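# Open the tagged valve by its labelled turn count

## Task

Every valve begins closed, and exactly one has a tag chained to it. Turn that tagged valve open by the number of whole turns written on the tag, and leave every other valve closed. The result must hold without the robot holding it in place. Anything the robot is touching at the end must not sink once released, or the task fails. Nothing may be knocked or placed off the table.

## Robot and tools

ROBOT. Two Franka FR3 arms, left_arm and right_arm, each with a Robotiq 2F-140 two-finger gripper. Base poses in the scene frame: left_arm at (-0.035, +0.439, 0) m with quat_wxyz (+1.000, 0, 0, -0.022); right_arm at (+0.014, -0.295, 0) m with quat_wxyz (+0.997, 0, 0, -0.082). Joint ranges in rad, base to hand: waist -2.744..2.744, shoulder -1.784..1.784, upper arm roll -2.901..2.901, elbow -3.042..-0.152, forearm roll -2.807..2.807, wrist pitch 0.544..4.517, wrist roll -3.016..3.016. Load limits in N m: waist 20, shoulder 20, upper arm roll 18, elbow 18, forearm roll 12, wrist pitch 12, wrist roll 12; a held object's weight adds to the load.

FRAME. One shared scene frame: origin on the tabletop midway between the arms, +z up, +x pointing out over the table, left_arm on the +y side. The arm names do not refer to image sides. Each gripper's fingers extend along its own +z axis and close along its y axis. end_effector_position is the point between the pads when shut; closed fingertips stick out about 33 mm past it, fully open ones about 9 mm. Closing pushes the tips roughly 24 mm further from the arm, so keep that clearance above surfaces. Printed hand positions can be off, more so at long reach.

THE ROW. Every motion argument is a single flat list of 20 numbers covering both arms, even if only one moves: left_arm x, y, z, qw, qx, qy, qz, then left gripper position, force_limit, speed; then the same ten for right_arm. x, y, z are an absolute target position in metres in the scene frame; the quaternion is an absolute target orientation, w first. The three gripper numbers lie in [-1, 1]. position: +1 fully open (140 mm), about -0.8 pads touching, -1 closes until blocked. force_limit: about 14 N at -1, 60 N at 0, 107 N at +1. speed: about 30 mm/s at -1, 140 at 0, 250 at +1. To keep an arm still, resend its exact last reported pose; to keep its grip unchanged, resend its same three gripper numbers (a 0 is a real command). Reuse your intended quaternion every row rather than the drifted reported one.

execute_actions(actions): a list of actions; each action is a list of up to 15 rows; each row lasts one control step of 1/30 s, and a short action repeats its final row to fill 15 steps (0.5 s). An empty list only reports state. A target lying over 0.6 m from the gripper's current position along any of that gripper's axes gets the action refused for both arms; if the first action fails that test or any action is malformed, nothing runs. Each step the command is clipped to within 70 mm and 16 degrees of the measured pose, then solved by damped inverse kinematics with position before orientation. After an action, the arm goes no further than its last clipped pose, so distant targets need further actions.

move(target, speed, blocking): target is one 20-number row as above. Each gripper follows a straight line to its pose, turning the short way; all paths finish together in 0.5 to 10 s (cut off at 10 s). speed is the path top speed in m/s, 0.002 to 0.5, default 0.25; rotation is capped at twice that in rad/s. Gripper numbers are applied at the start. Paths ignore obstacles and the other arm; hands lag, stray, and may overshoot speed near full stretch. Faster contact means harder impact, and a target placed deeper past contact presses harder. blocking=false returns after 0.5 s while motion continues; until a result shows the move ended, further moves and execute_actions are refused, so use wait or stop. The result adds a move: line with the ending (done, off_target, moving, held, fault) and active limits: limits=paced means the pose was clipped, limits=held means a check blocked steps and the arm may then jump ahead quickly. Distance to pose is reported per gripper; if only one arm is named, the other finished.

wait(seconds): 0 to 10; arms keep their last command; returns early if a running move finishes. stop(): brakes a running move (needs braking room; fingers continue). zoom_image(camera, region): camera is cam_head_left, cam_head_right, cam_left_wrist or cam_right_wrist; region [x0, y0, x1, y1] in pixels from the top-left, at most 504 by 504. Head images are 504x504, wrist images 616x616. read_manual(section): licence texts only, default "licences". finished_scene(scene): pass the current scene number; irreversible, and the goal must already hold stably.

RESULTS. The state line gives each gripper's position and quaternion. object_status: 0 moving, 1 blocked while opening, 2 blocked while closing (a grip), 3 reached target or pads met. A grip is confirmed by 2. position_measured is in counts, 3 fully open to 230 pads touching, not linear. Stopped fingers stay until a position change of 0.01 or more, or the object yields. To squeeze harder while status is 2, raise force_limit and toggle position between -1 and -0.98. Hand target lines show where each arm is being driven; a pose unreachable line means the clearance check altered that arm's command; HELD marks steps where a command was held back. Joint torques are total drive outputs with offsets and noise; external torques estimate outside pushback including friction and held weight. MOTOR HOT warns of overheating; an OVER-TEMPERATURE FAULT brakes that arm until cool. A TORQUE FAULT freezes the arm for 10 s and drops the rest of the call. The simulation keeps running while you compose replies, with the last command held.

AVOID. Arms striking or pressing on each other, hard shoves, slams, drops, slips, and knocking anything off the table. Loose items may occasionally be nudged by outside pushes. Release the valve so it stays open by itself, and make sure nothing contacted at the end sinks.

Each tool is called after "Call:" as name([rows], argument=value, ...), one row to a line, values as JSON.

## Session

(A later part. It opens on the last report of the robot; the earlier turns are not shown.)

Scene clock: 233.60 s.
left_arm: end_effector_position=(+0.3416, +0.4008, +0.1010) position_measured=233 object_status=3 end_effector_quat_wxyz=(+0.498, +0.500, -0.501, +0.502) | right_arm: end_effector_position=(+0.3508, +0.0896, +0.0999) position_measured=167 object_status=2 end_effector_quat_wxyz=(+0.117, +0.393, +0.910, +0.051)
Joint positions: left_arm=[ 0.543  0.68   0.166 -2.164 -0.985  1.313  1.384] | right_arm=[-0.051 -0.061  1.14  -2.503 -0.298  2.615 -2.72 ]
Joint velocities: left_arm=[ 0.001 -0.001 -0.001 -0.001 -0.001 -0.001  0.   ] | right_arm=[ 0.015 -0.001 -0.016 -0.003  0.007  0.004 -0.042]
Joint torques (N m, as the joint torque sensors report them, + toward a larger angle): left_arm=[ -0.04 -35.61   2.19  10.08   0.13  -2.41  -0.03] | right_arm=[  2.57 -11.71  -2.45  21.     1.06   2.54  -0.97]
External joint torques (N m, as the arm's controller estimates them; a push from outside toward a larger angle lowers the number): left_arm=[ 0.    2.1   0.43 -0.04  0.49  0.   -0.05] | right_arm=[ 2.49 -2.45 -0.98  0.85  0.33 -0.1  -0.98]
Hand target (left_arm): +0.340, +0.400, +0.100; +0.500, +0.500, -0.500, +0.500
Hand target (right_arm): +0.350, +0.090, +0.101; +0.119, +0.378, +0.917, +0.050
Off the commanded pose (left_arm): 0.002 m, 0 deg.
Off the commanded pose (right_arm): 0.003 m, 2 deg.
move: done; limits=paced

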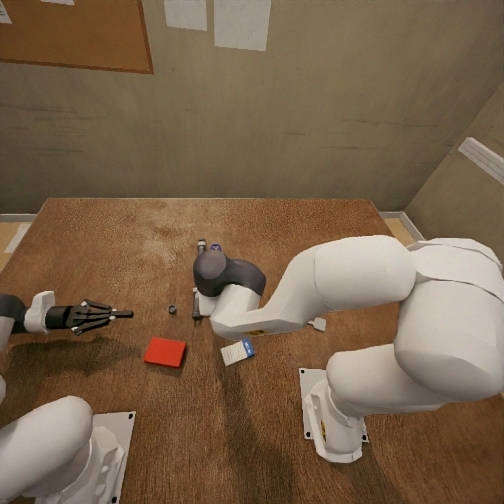

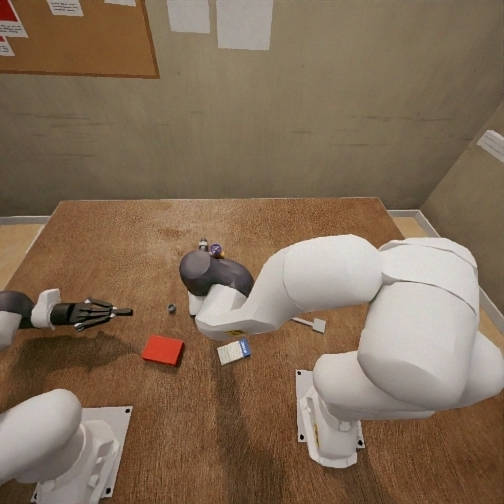

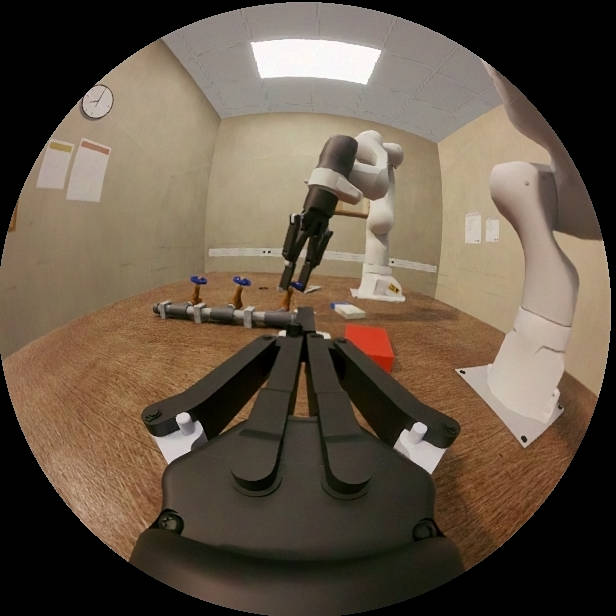

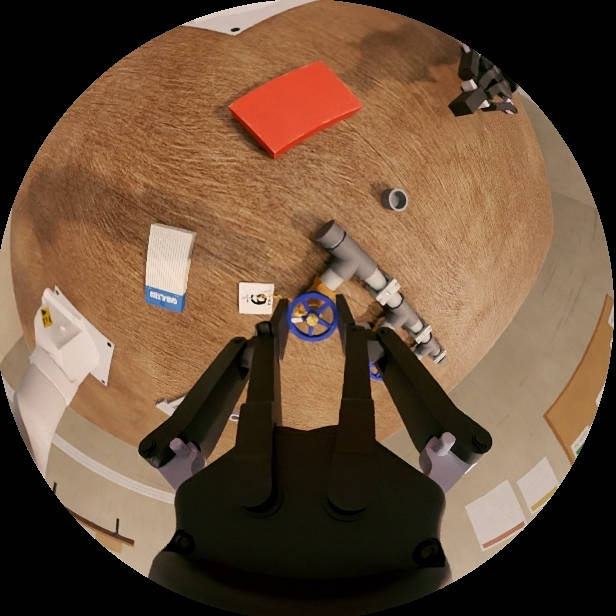

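Call:
move(target=[0.34,0.5,0.12,0.5,0.5,-0.5,0.5,-1,0,0,0.352,0.089,0.102,0,0.9914,0,0.1305,0.15,1,1], speed=0.4)

Call:
move(target=[0.34,0.5,0.12,0.5,0.5,-0.5,0.5,-1,0,0,0.352,0.089,0.102,-0.1294,0.1294,-0.9829,0.017,0.15,1,1], speed=0.4)

Call:
move(target=[0.34,0.5,0.12,0.5,0.5,-0.5,0.5,-1,0,0,0.355,0.085,0.103,-0.1294,0.1294,-0.9829,0.017,-1,1,1], speed=0.5)

Call:
move(target=[0.34,0.5,0.12,0.5,0.5,-0.5,0.5,-1,0,0,0.354,0.088,0.103,0,0.9914,0,0.1305,-1,1,1], speed=0.5)

Call:
move(target=[0.34,0.5,0.12,0.5,0.5,-0.5,0.5,-1,0,0,0.352,0.089,0.103,0.1206,0.3794,0.9159,0.0499,-1,1,1], speed=0.5)

Scene clock: 245.17 s.
left_arm: end_effector_position=(+0.3403, +0.4993, +0.1202) position_measured=233 object_status=3 end_effector_quat_wxyz=(+0.497, +0.499, -0.502, +0.502) | right_arm: end_effector_position=(+0.3575, +0.0836, +0.1049) position_measured=110 object_status=3 end_effector_quat_wxyz=(+0.004, +0.991, +0.001, +0.135)
Joint positions: left_arm=[ 0.661  0.749  0.223 -1.944 -0.877  1.151  1.334] | right_arm=[-0.426 -0.8    1.551 -2.447  0.891  2.382 -1.239]
Joint velocities: left_arm=[ 0.     0.001 -0.    -0.001 -0.001 -0.001  0.002] | right_arm=[-0.002 -0.003  0.     0.001  0.005 -0.009  0.026]
Joint torques (N m, as the joint torque sensors report them, + toward a larger angle): left_arm=[  0.75 -39.22   3.88  13.85   0.04  -2.94  -0.17] | right_arm=[ -0.38  14.   -21.24  16.78   1.39   2.79   0.27]
External joint torques (N m, as the arm's controller estimates them; a push from outside toward a larger angle lowers the number): left_arm=[ 0.61  2.22  0.52  1.22  0.47 -0.57 -0.2 ] | right_arm=[-0.31 -0.14 -0.69  2.06  0.64 -0.26  0.26]
Hand target (left_arm): +0.339, +0.500, +0.120; +0.500, +0.499, -0.500, +0.501
Hand target (right_arm): +0.357, +0.085, +0.105; +0.003, +0.991, -0.005, +0.134
Off the commanded pose (left_arm): 0.001 m, 0 deg.
Off the commanded pose (right_arm): 0.008 m, 1 deg.
move: off_target (right_arm)

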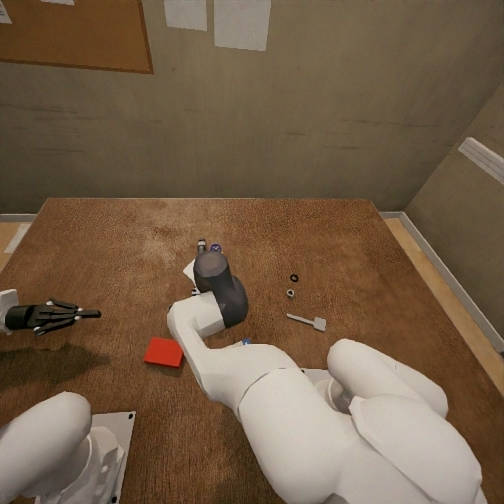

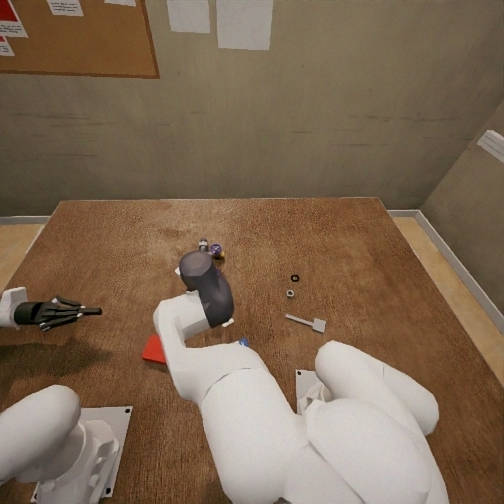

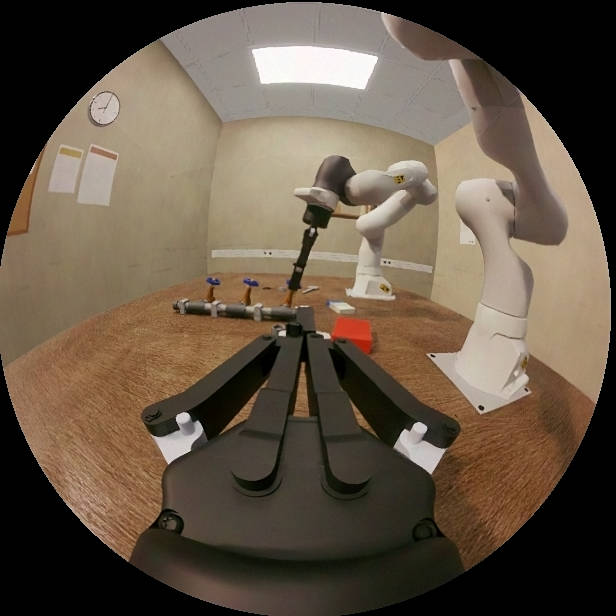

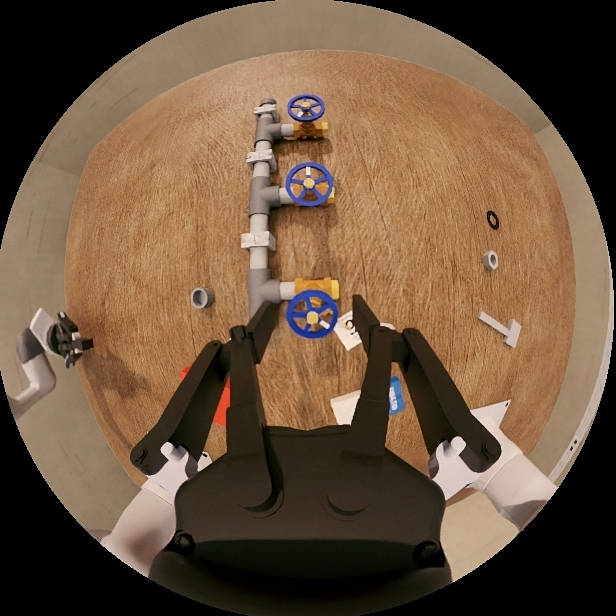

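Scene clock: 249.97 s.
left_arm: end_effector_position=(+0.3406, +0.4996, +0.1202) position_measured=233 object_status=3 end_effector_quat_wxyz=(+0.498, +0.499, -0.502, +0.501) | right_arm: end_effector_position=(+0.3535, +0.0872, +0.1036) position_measured=110 object_status=3 end_effector_quat_wxyz=(+0.131, -0.131, +0.983, -0.017)
Joint positions: left_arm=[ 0.661  0.749  0.223 -1.942 -0.877  1.151  1.33 ] | right_arm=[-0.477 -1.462  1.457 -2.395  1.389  1.837  1.408]
Joint velocities: left_arm=[-0.     0.002 -0.    -0.    -0.001 -0.     0.001] | right_arm=[-0.001 -0.    -0.    -0.    -0.002 -0.     0.031]
Joint torques (N m, as the joint torque sensors report them, + toward a larger angle): left_arm=[  0.33 -39.81   3.87  14.01  -0.22  -2.85  -0.11] | right_arm=[ -0.46  21.26 -31.95   5.03   0.33   2.82   0.24]
External joint torques (N m, as the arm's controller estimates them; a push from outside toward a larger angle lowers the number): left_arm=[ 0.31  1.46  0.61  1.44  0.23 -0.48 -0.14] | right_arm=[-0.5   0.48 -3.38  1.24 -0.44 -0.15  0.25]
Hand target (left_arm): +0.340, +0.500, +0.120; +0.500, +0.500, -0.500, +0.500
Hand target (right_arm): +0.354, +0.088, +0.104; +0.131, -0.125, +0.983, -0.016
Off the commanded pose (left_arm): 0.001 m, 0 deg.
Off the commanded pose (right_arm): 0.003 m, 0 deg.
move: done; limits=paced

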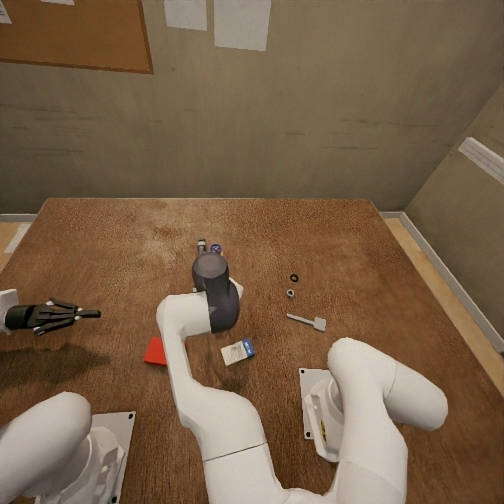

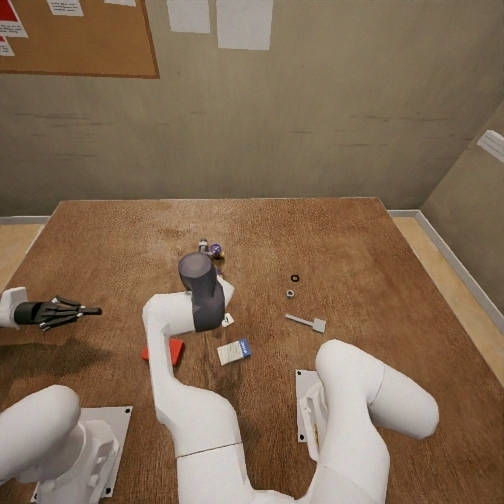

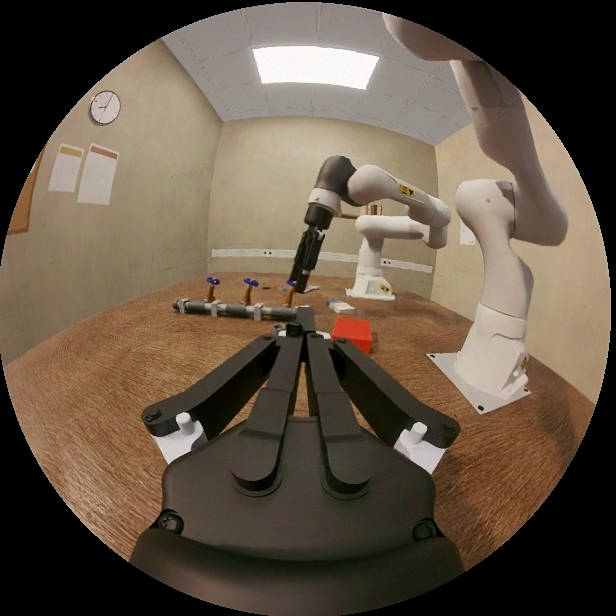

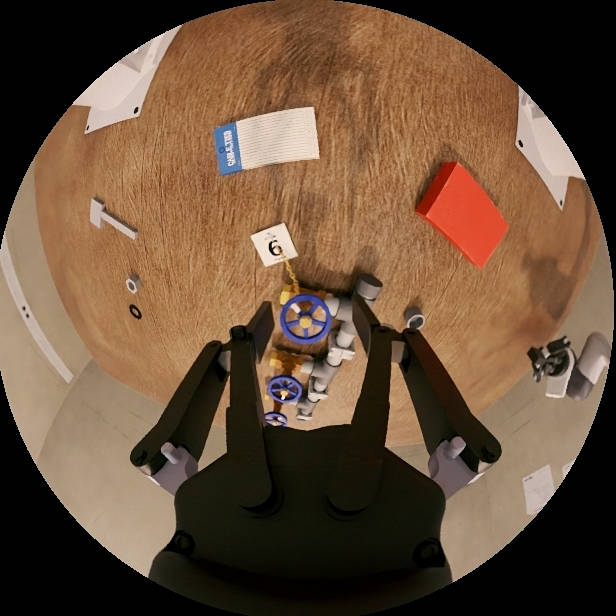

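Scene clock: 250.67 s.
left_arm: end_effector_position=(+0.3406, +0.4996, +0.1202) position_measured=233 object_status=3 end_effector_quat_wxyz=(+0.498, +0.499, -0.502, +0.501) | right_arm: end_effector_position=(+0.3558, +0.0811, +0.1041) position_measured=167 object_status=2 end_effector_quat_wxyz=(+0.130, -0.127, +0.983, -0.020)
Joint positions: left_arm=[ 0.661  0.749  0.223 -1.942 -0.877  1.151  1.33 ] | right_arm=[-0.48  -1.462  1.455 -2.401  1.381  1.837  1.407]
Joint velocities: left_arm=[-0.    -0.     0.001 -0.    -0.001  0.    -0.   ] | right_arm=[-0.     0.001  0.001 -0.    -0.001 -0.001 -0.001]
Joint torques (N m, as the joint torque sensors report them, + toward a larger angle): left_arm=[  0.41 -39.09   4.43  13.64  -0.25  -2.86  -0.13] | right_arm=[ -0.17  23.25 -28.93   6.41   2.33   3.33  -0.08]
External joint torques (N m, as the arm's controller estimates them; a push from outside toward a larger angle lowers the number): left_arm=[ 0.31  2.38  1.09  1.01  0.19 -0.5  -0.15] | right_arm=[-0.21  2.6  -0.47  2.56  1.57  0.37 -0.07]
Hand target (left_arm): +0.340, +0.500, +0.120; +0.500, +0.500, -0.500, +0.500
Hand target (right_arm): +0.355, +0.085, +0.103; +0.129, -0.129, +0.983, -0.017
Off the commanded pose (left_arm): 0.001 m, 0 deg.
Off the commanded pose (right_arm): 0.004 m, 0 deg.
move: off_target (right_arm)

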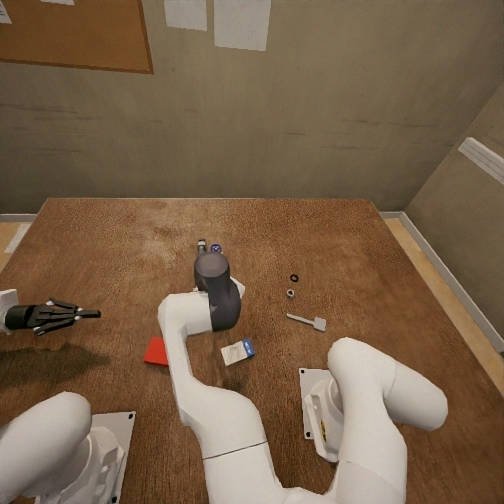

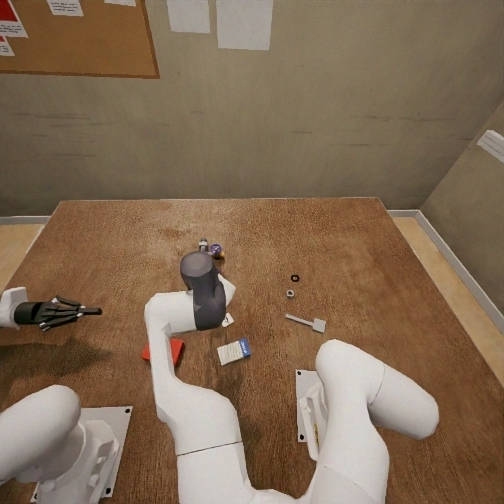

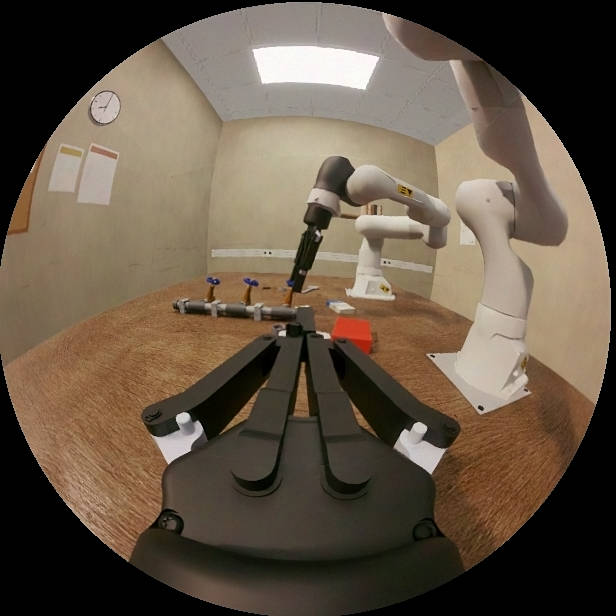

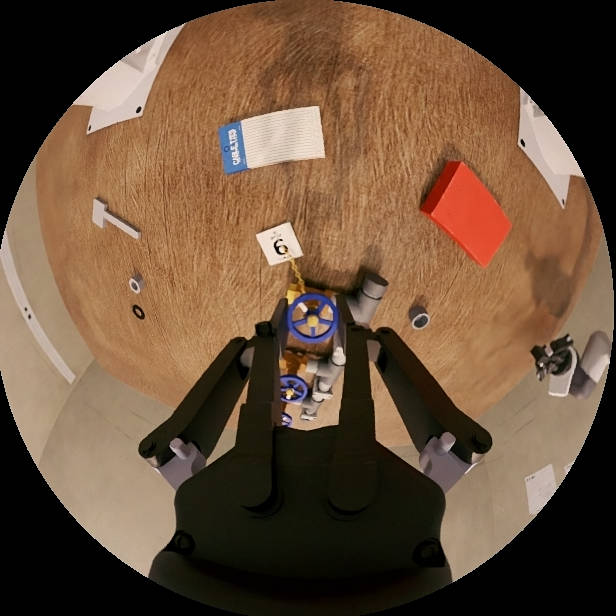

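Scene clock: 255.37 s.
left_arm: end_effector_position=(+0.3406, +0.4996, +0.1202) position_measured=233 object_status=3 end_effector_quat_wxyz=(+0.498, +0.500, -0.502, +0.501) | right_arm: end_effector_position=(+0.3586, +0.0855, +0.1026) position_measured=167 object_status=2 end_effector_quat_wxyz=(+0.000, +0.991, -0.010, +0.132)
Joint positions: left_arm=[ 0.661  0.749  0.223 -1.942 -0.877  1.151  1.33 ] | right_arm=[-0.416 -0.463  1.549 -2.488  0.46   2.58  -0.929]
Joint velocities: left_arm=[ 0.     0.001 -0.001  0.001  0.001 -0.     0.001] | right_arm=[ 0.003  0.026 -0.004 -0.004 -0.044  0.011  0.001]
Joint torques (N m, as the joint torque sensors report them, + toward a larger angle): left_arm=[  0.14 -39.03   3.9   14.13  -0.24  -2.81  -0.1 ] | right_arm=[ 6.73 13.77 -8.63 17.77  1.71  3.65 -0.85]
External joint torques (N m, as the arm's controller estimates them; a push from outside toward a larger angle lowers the number): left_arm=[ 0.16  2.46  0.67  1.45  0.21 -0.43 -0.12] | right_arm=[ 6.64  5.55  3.85 -0.71  0.99  0.7  -0.86]
Hand target (left_arm): +0.340, +0.500, +0.120; +0.500, +0.500, -0.500, +0.500
Hand target (right_arm): +0.351, +0.091, +0.100; -0.001, +0.992, +0.007, +0.129
Off the commanded pose (left_arm): 0.001 m, 0 deg.
Off the commanded pose (right_arm): 0.005 m, 1 deg.
move: off_target (right_arm); limits=paced

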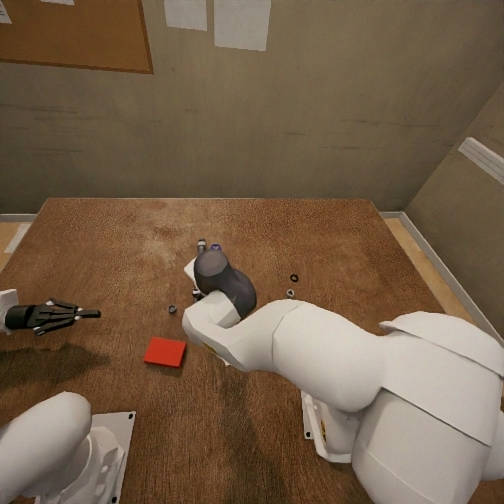

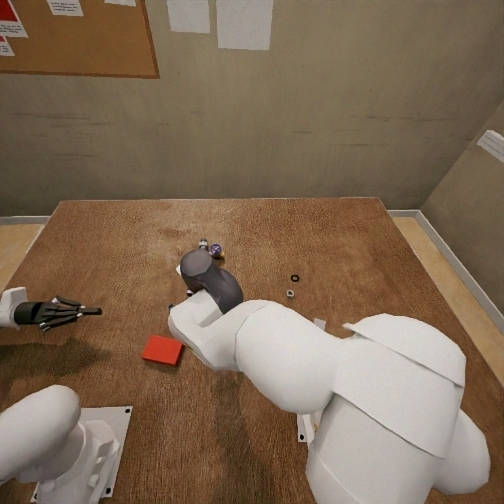

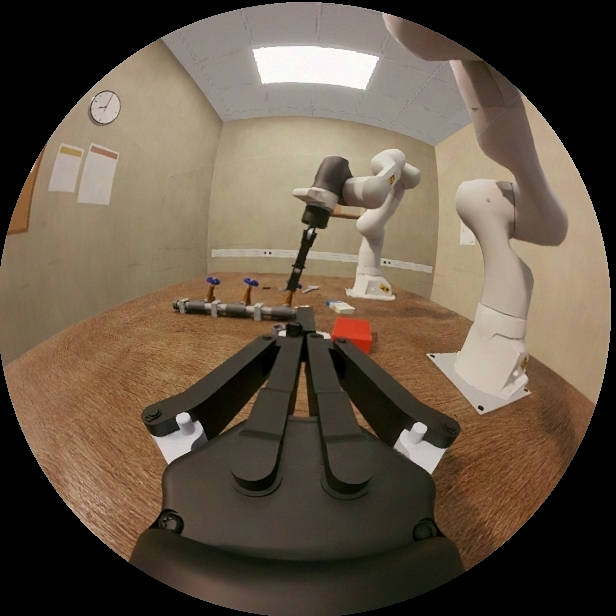

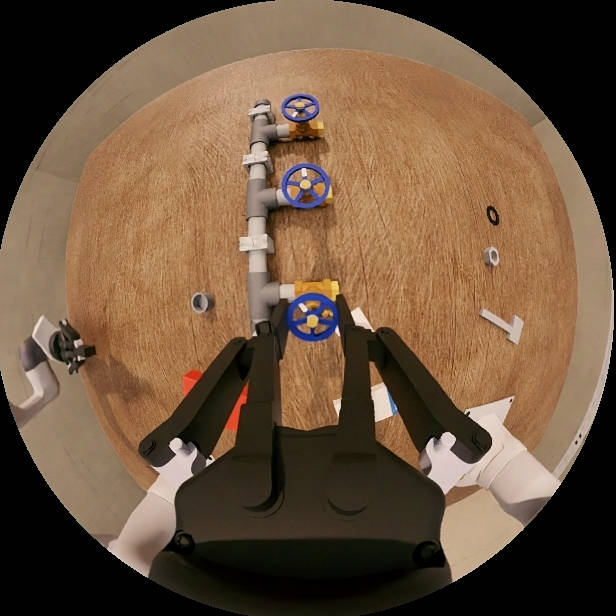

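Scene clock: 259.50 s.
left_arm: end_effector_position=(+0.3406, +0.4996, +0.1201) position_measured=233 object_status=3 end_effector_quat_wxyz=(+0.498, +0.500, -0.502, +0.501) | right_arm: end_effector_position=(+0.3502, +0.0900, +0.1003) position_measured=167 object_status=2 end_effector_quat_wxyz=(+0.116, +0.393, +0.911, +0.052)
Joint positions: left_arm=[ 0.661  0.749  0.223 -1.942 -0.877  1.151  1.33 ] | right_arm=[-0.014 -0.06   1.104 -2.503 -0.298  2.613 -2.721]
Joint velocities: left_arm=[ 0.001  0.001 -0.001  0.    -0.001  0.001  0.   ] | right_arm=[ 0.011 -0.002 -0.013 -0.002  0.008  0.003 -0.04 ]
Joint torques (N m, as the joint torque sensors report them, + toward a larger angle): left_arm=[  0.64 -39.83   4.19  14.32  -0.3   -2.8   -0.18] | right_arm=[  2.7  -12.93  -1.71  20.24   1.12   2.65  -0.98]
External joint torques (N m, as the arm's controller estimates them; a push from outside toward a larger angle lowers the number): left_arm=[ 0.64  1.71  0.95  1.6   0.16 -0.44 -0.21] | right_arm=[ 2.68 -2.7  -0.23  0.06  0.39  0.02 -0.99]
Hand target (left_arm): +0.340, +0.500, +0.120; +0.500, +0.500, -0.500, +0.500
Hand target (right_arm): +0.349, +0.091, +0.101; +0.118, +0.377, +0.917, +0.050
Off the commanded pose (left_arm): 0.001 m, 0 deg.
Off the commanded pose (right_arm): 0.003 m, 2 deg.
move: done; limits=paced

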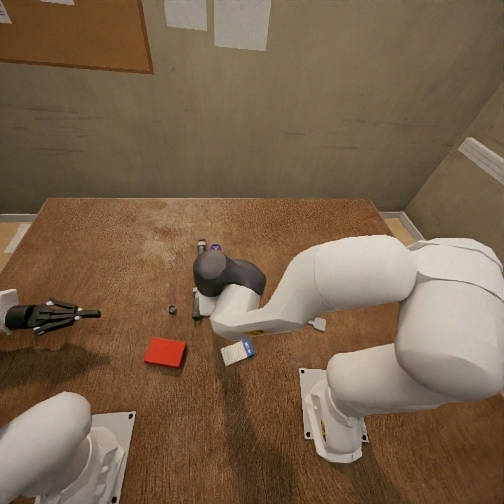

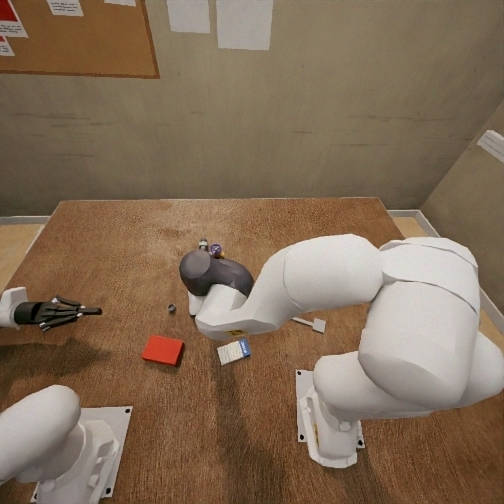

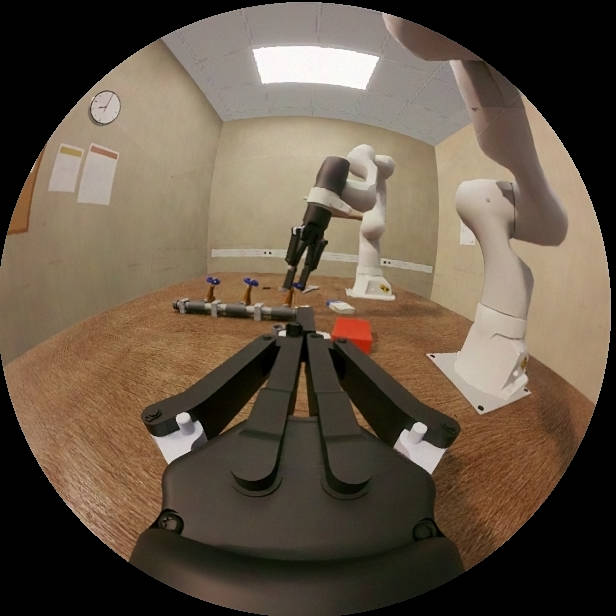

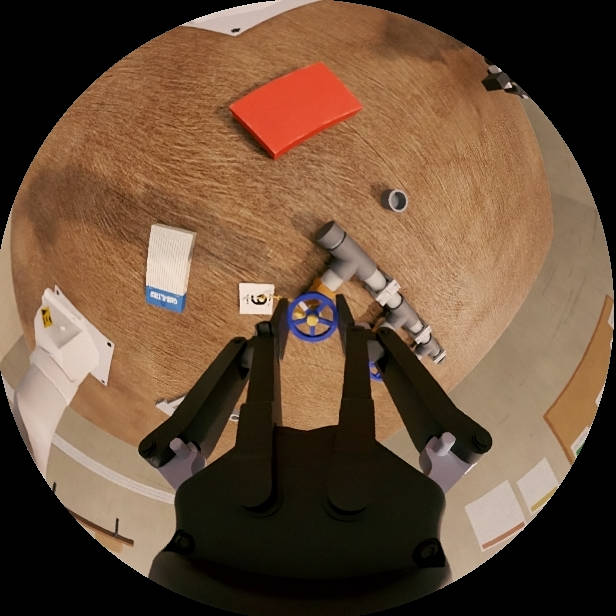

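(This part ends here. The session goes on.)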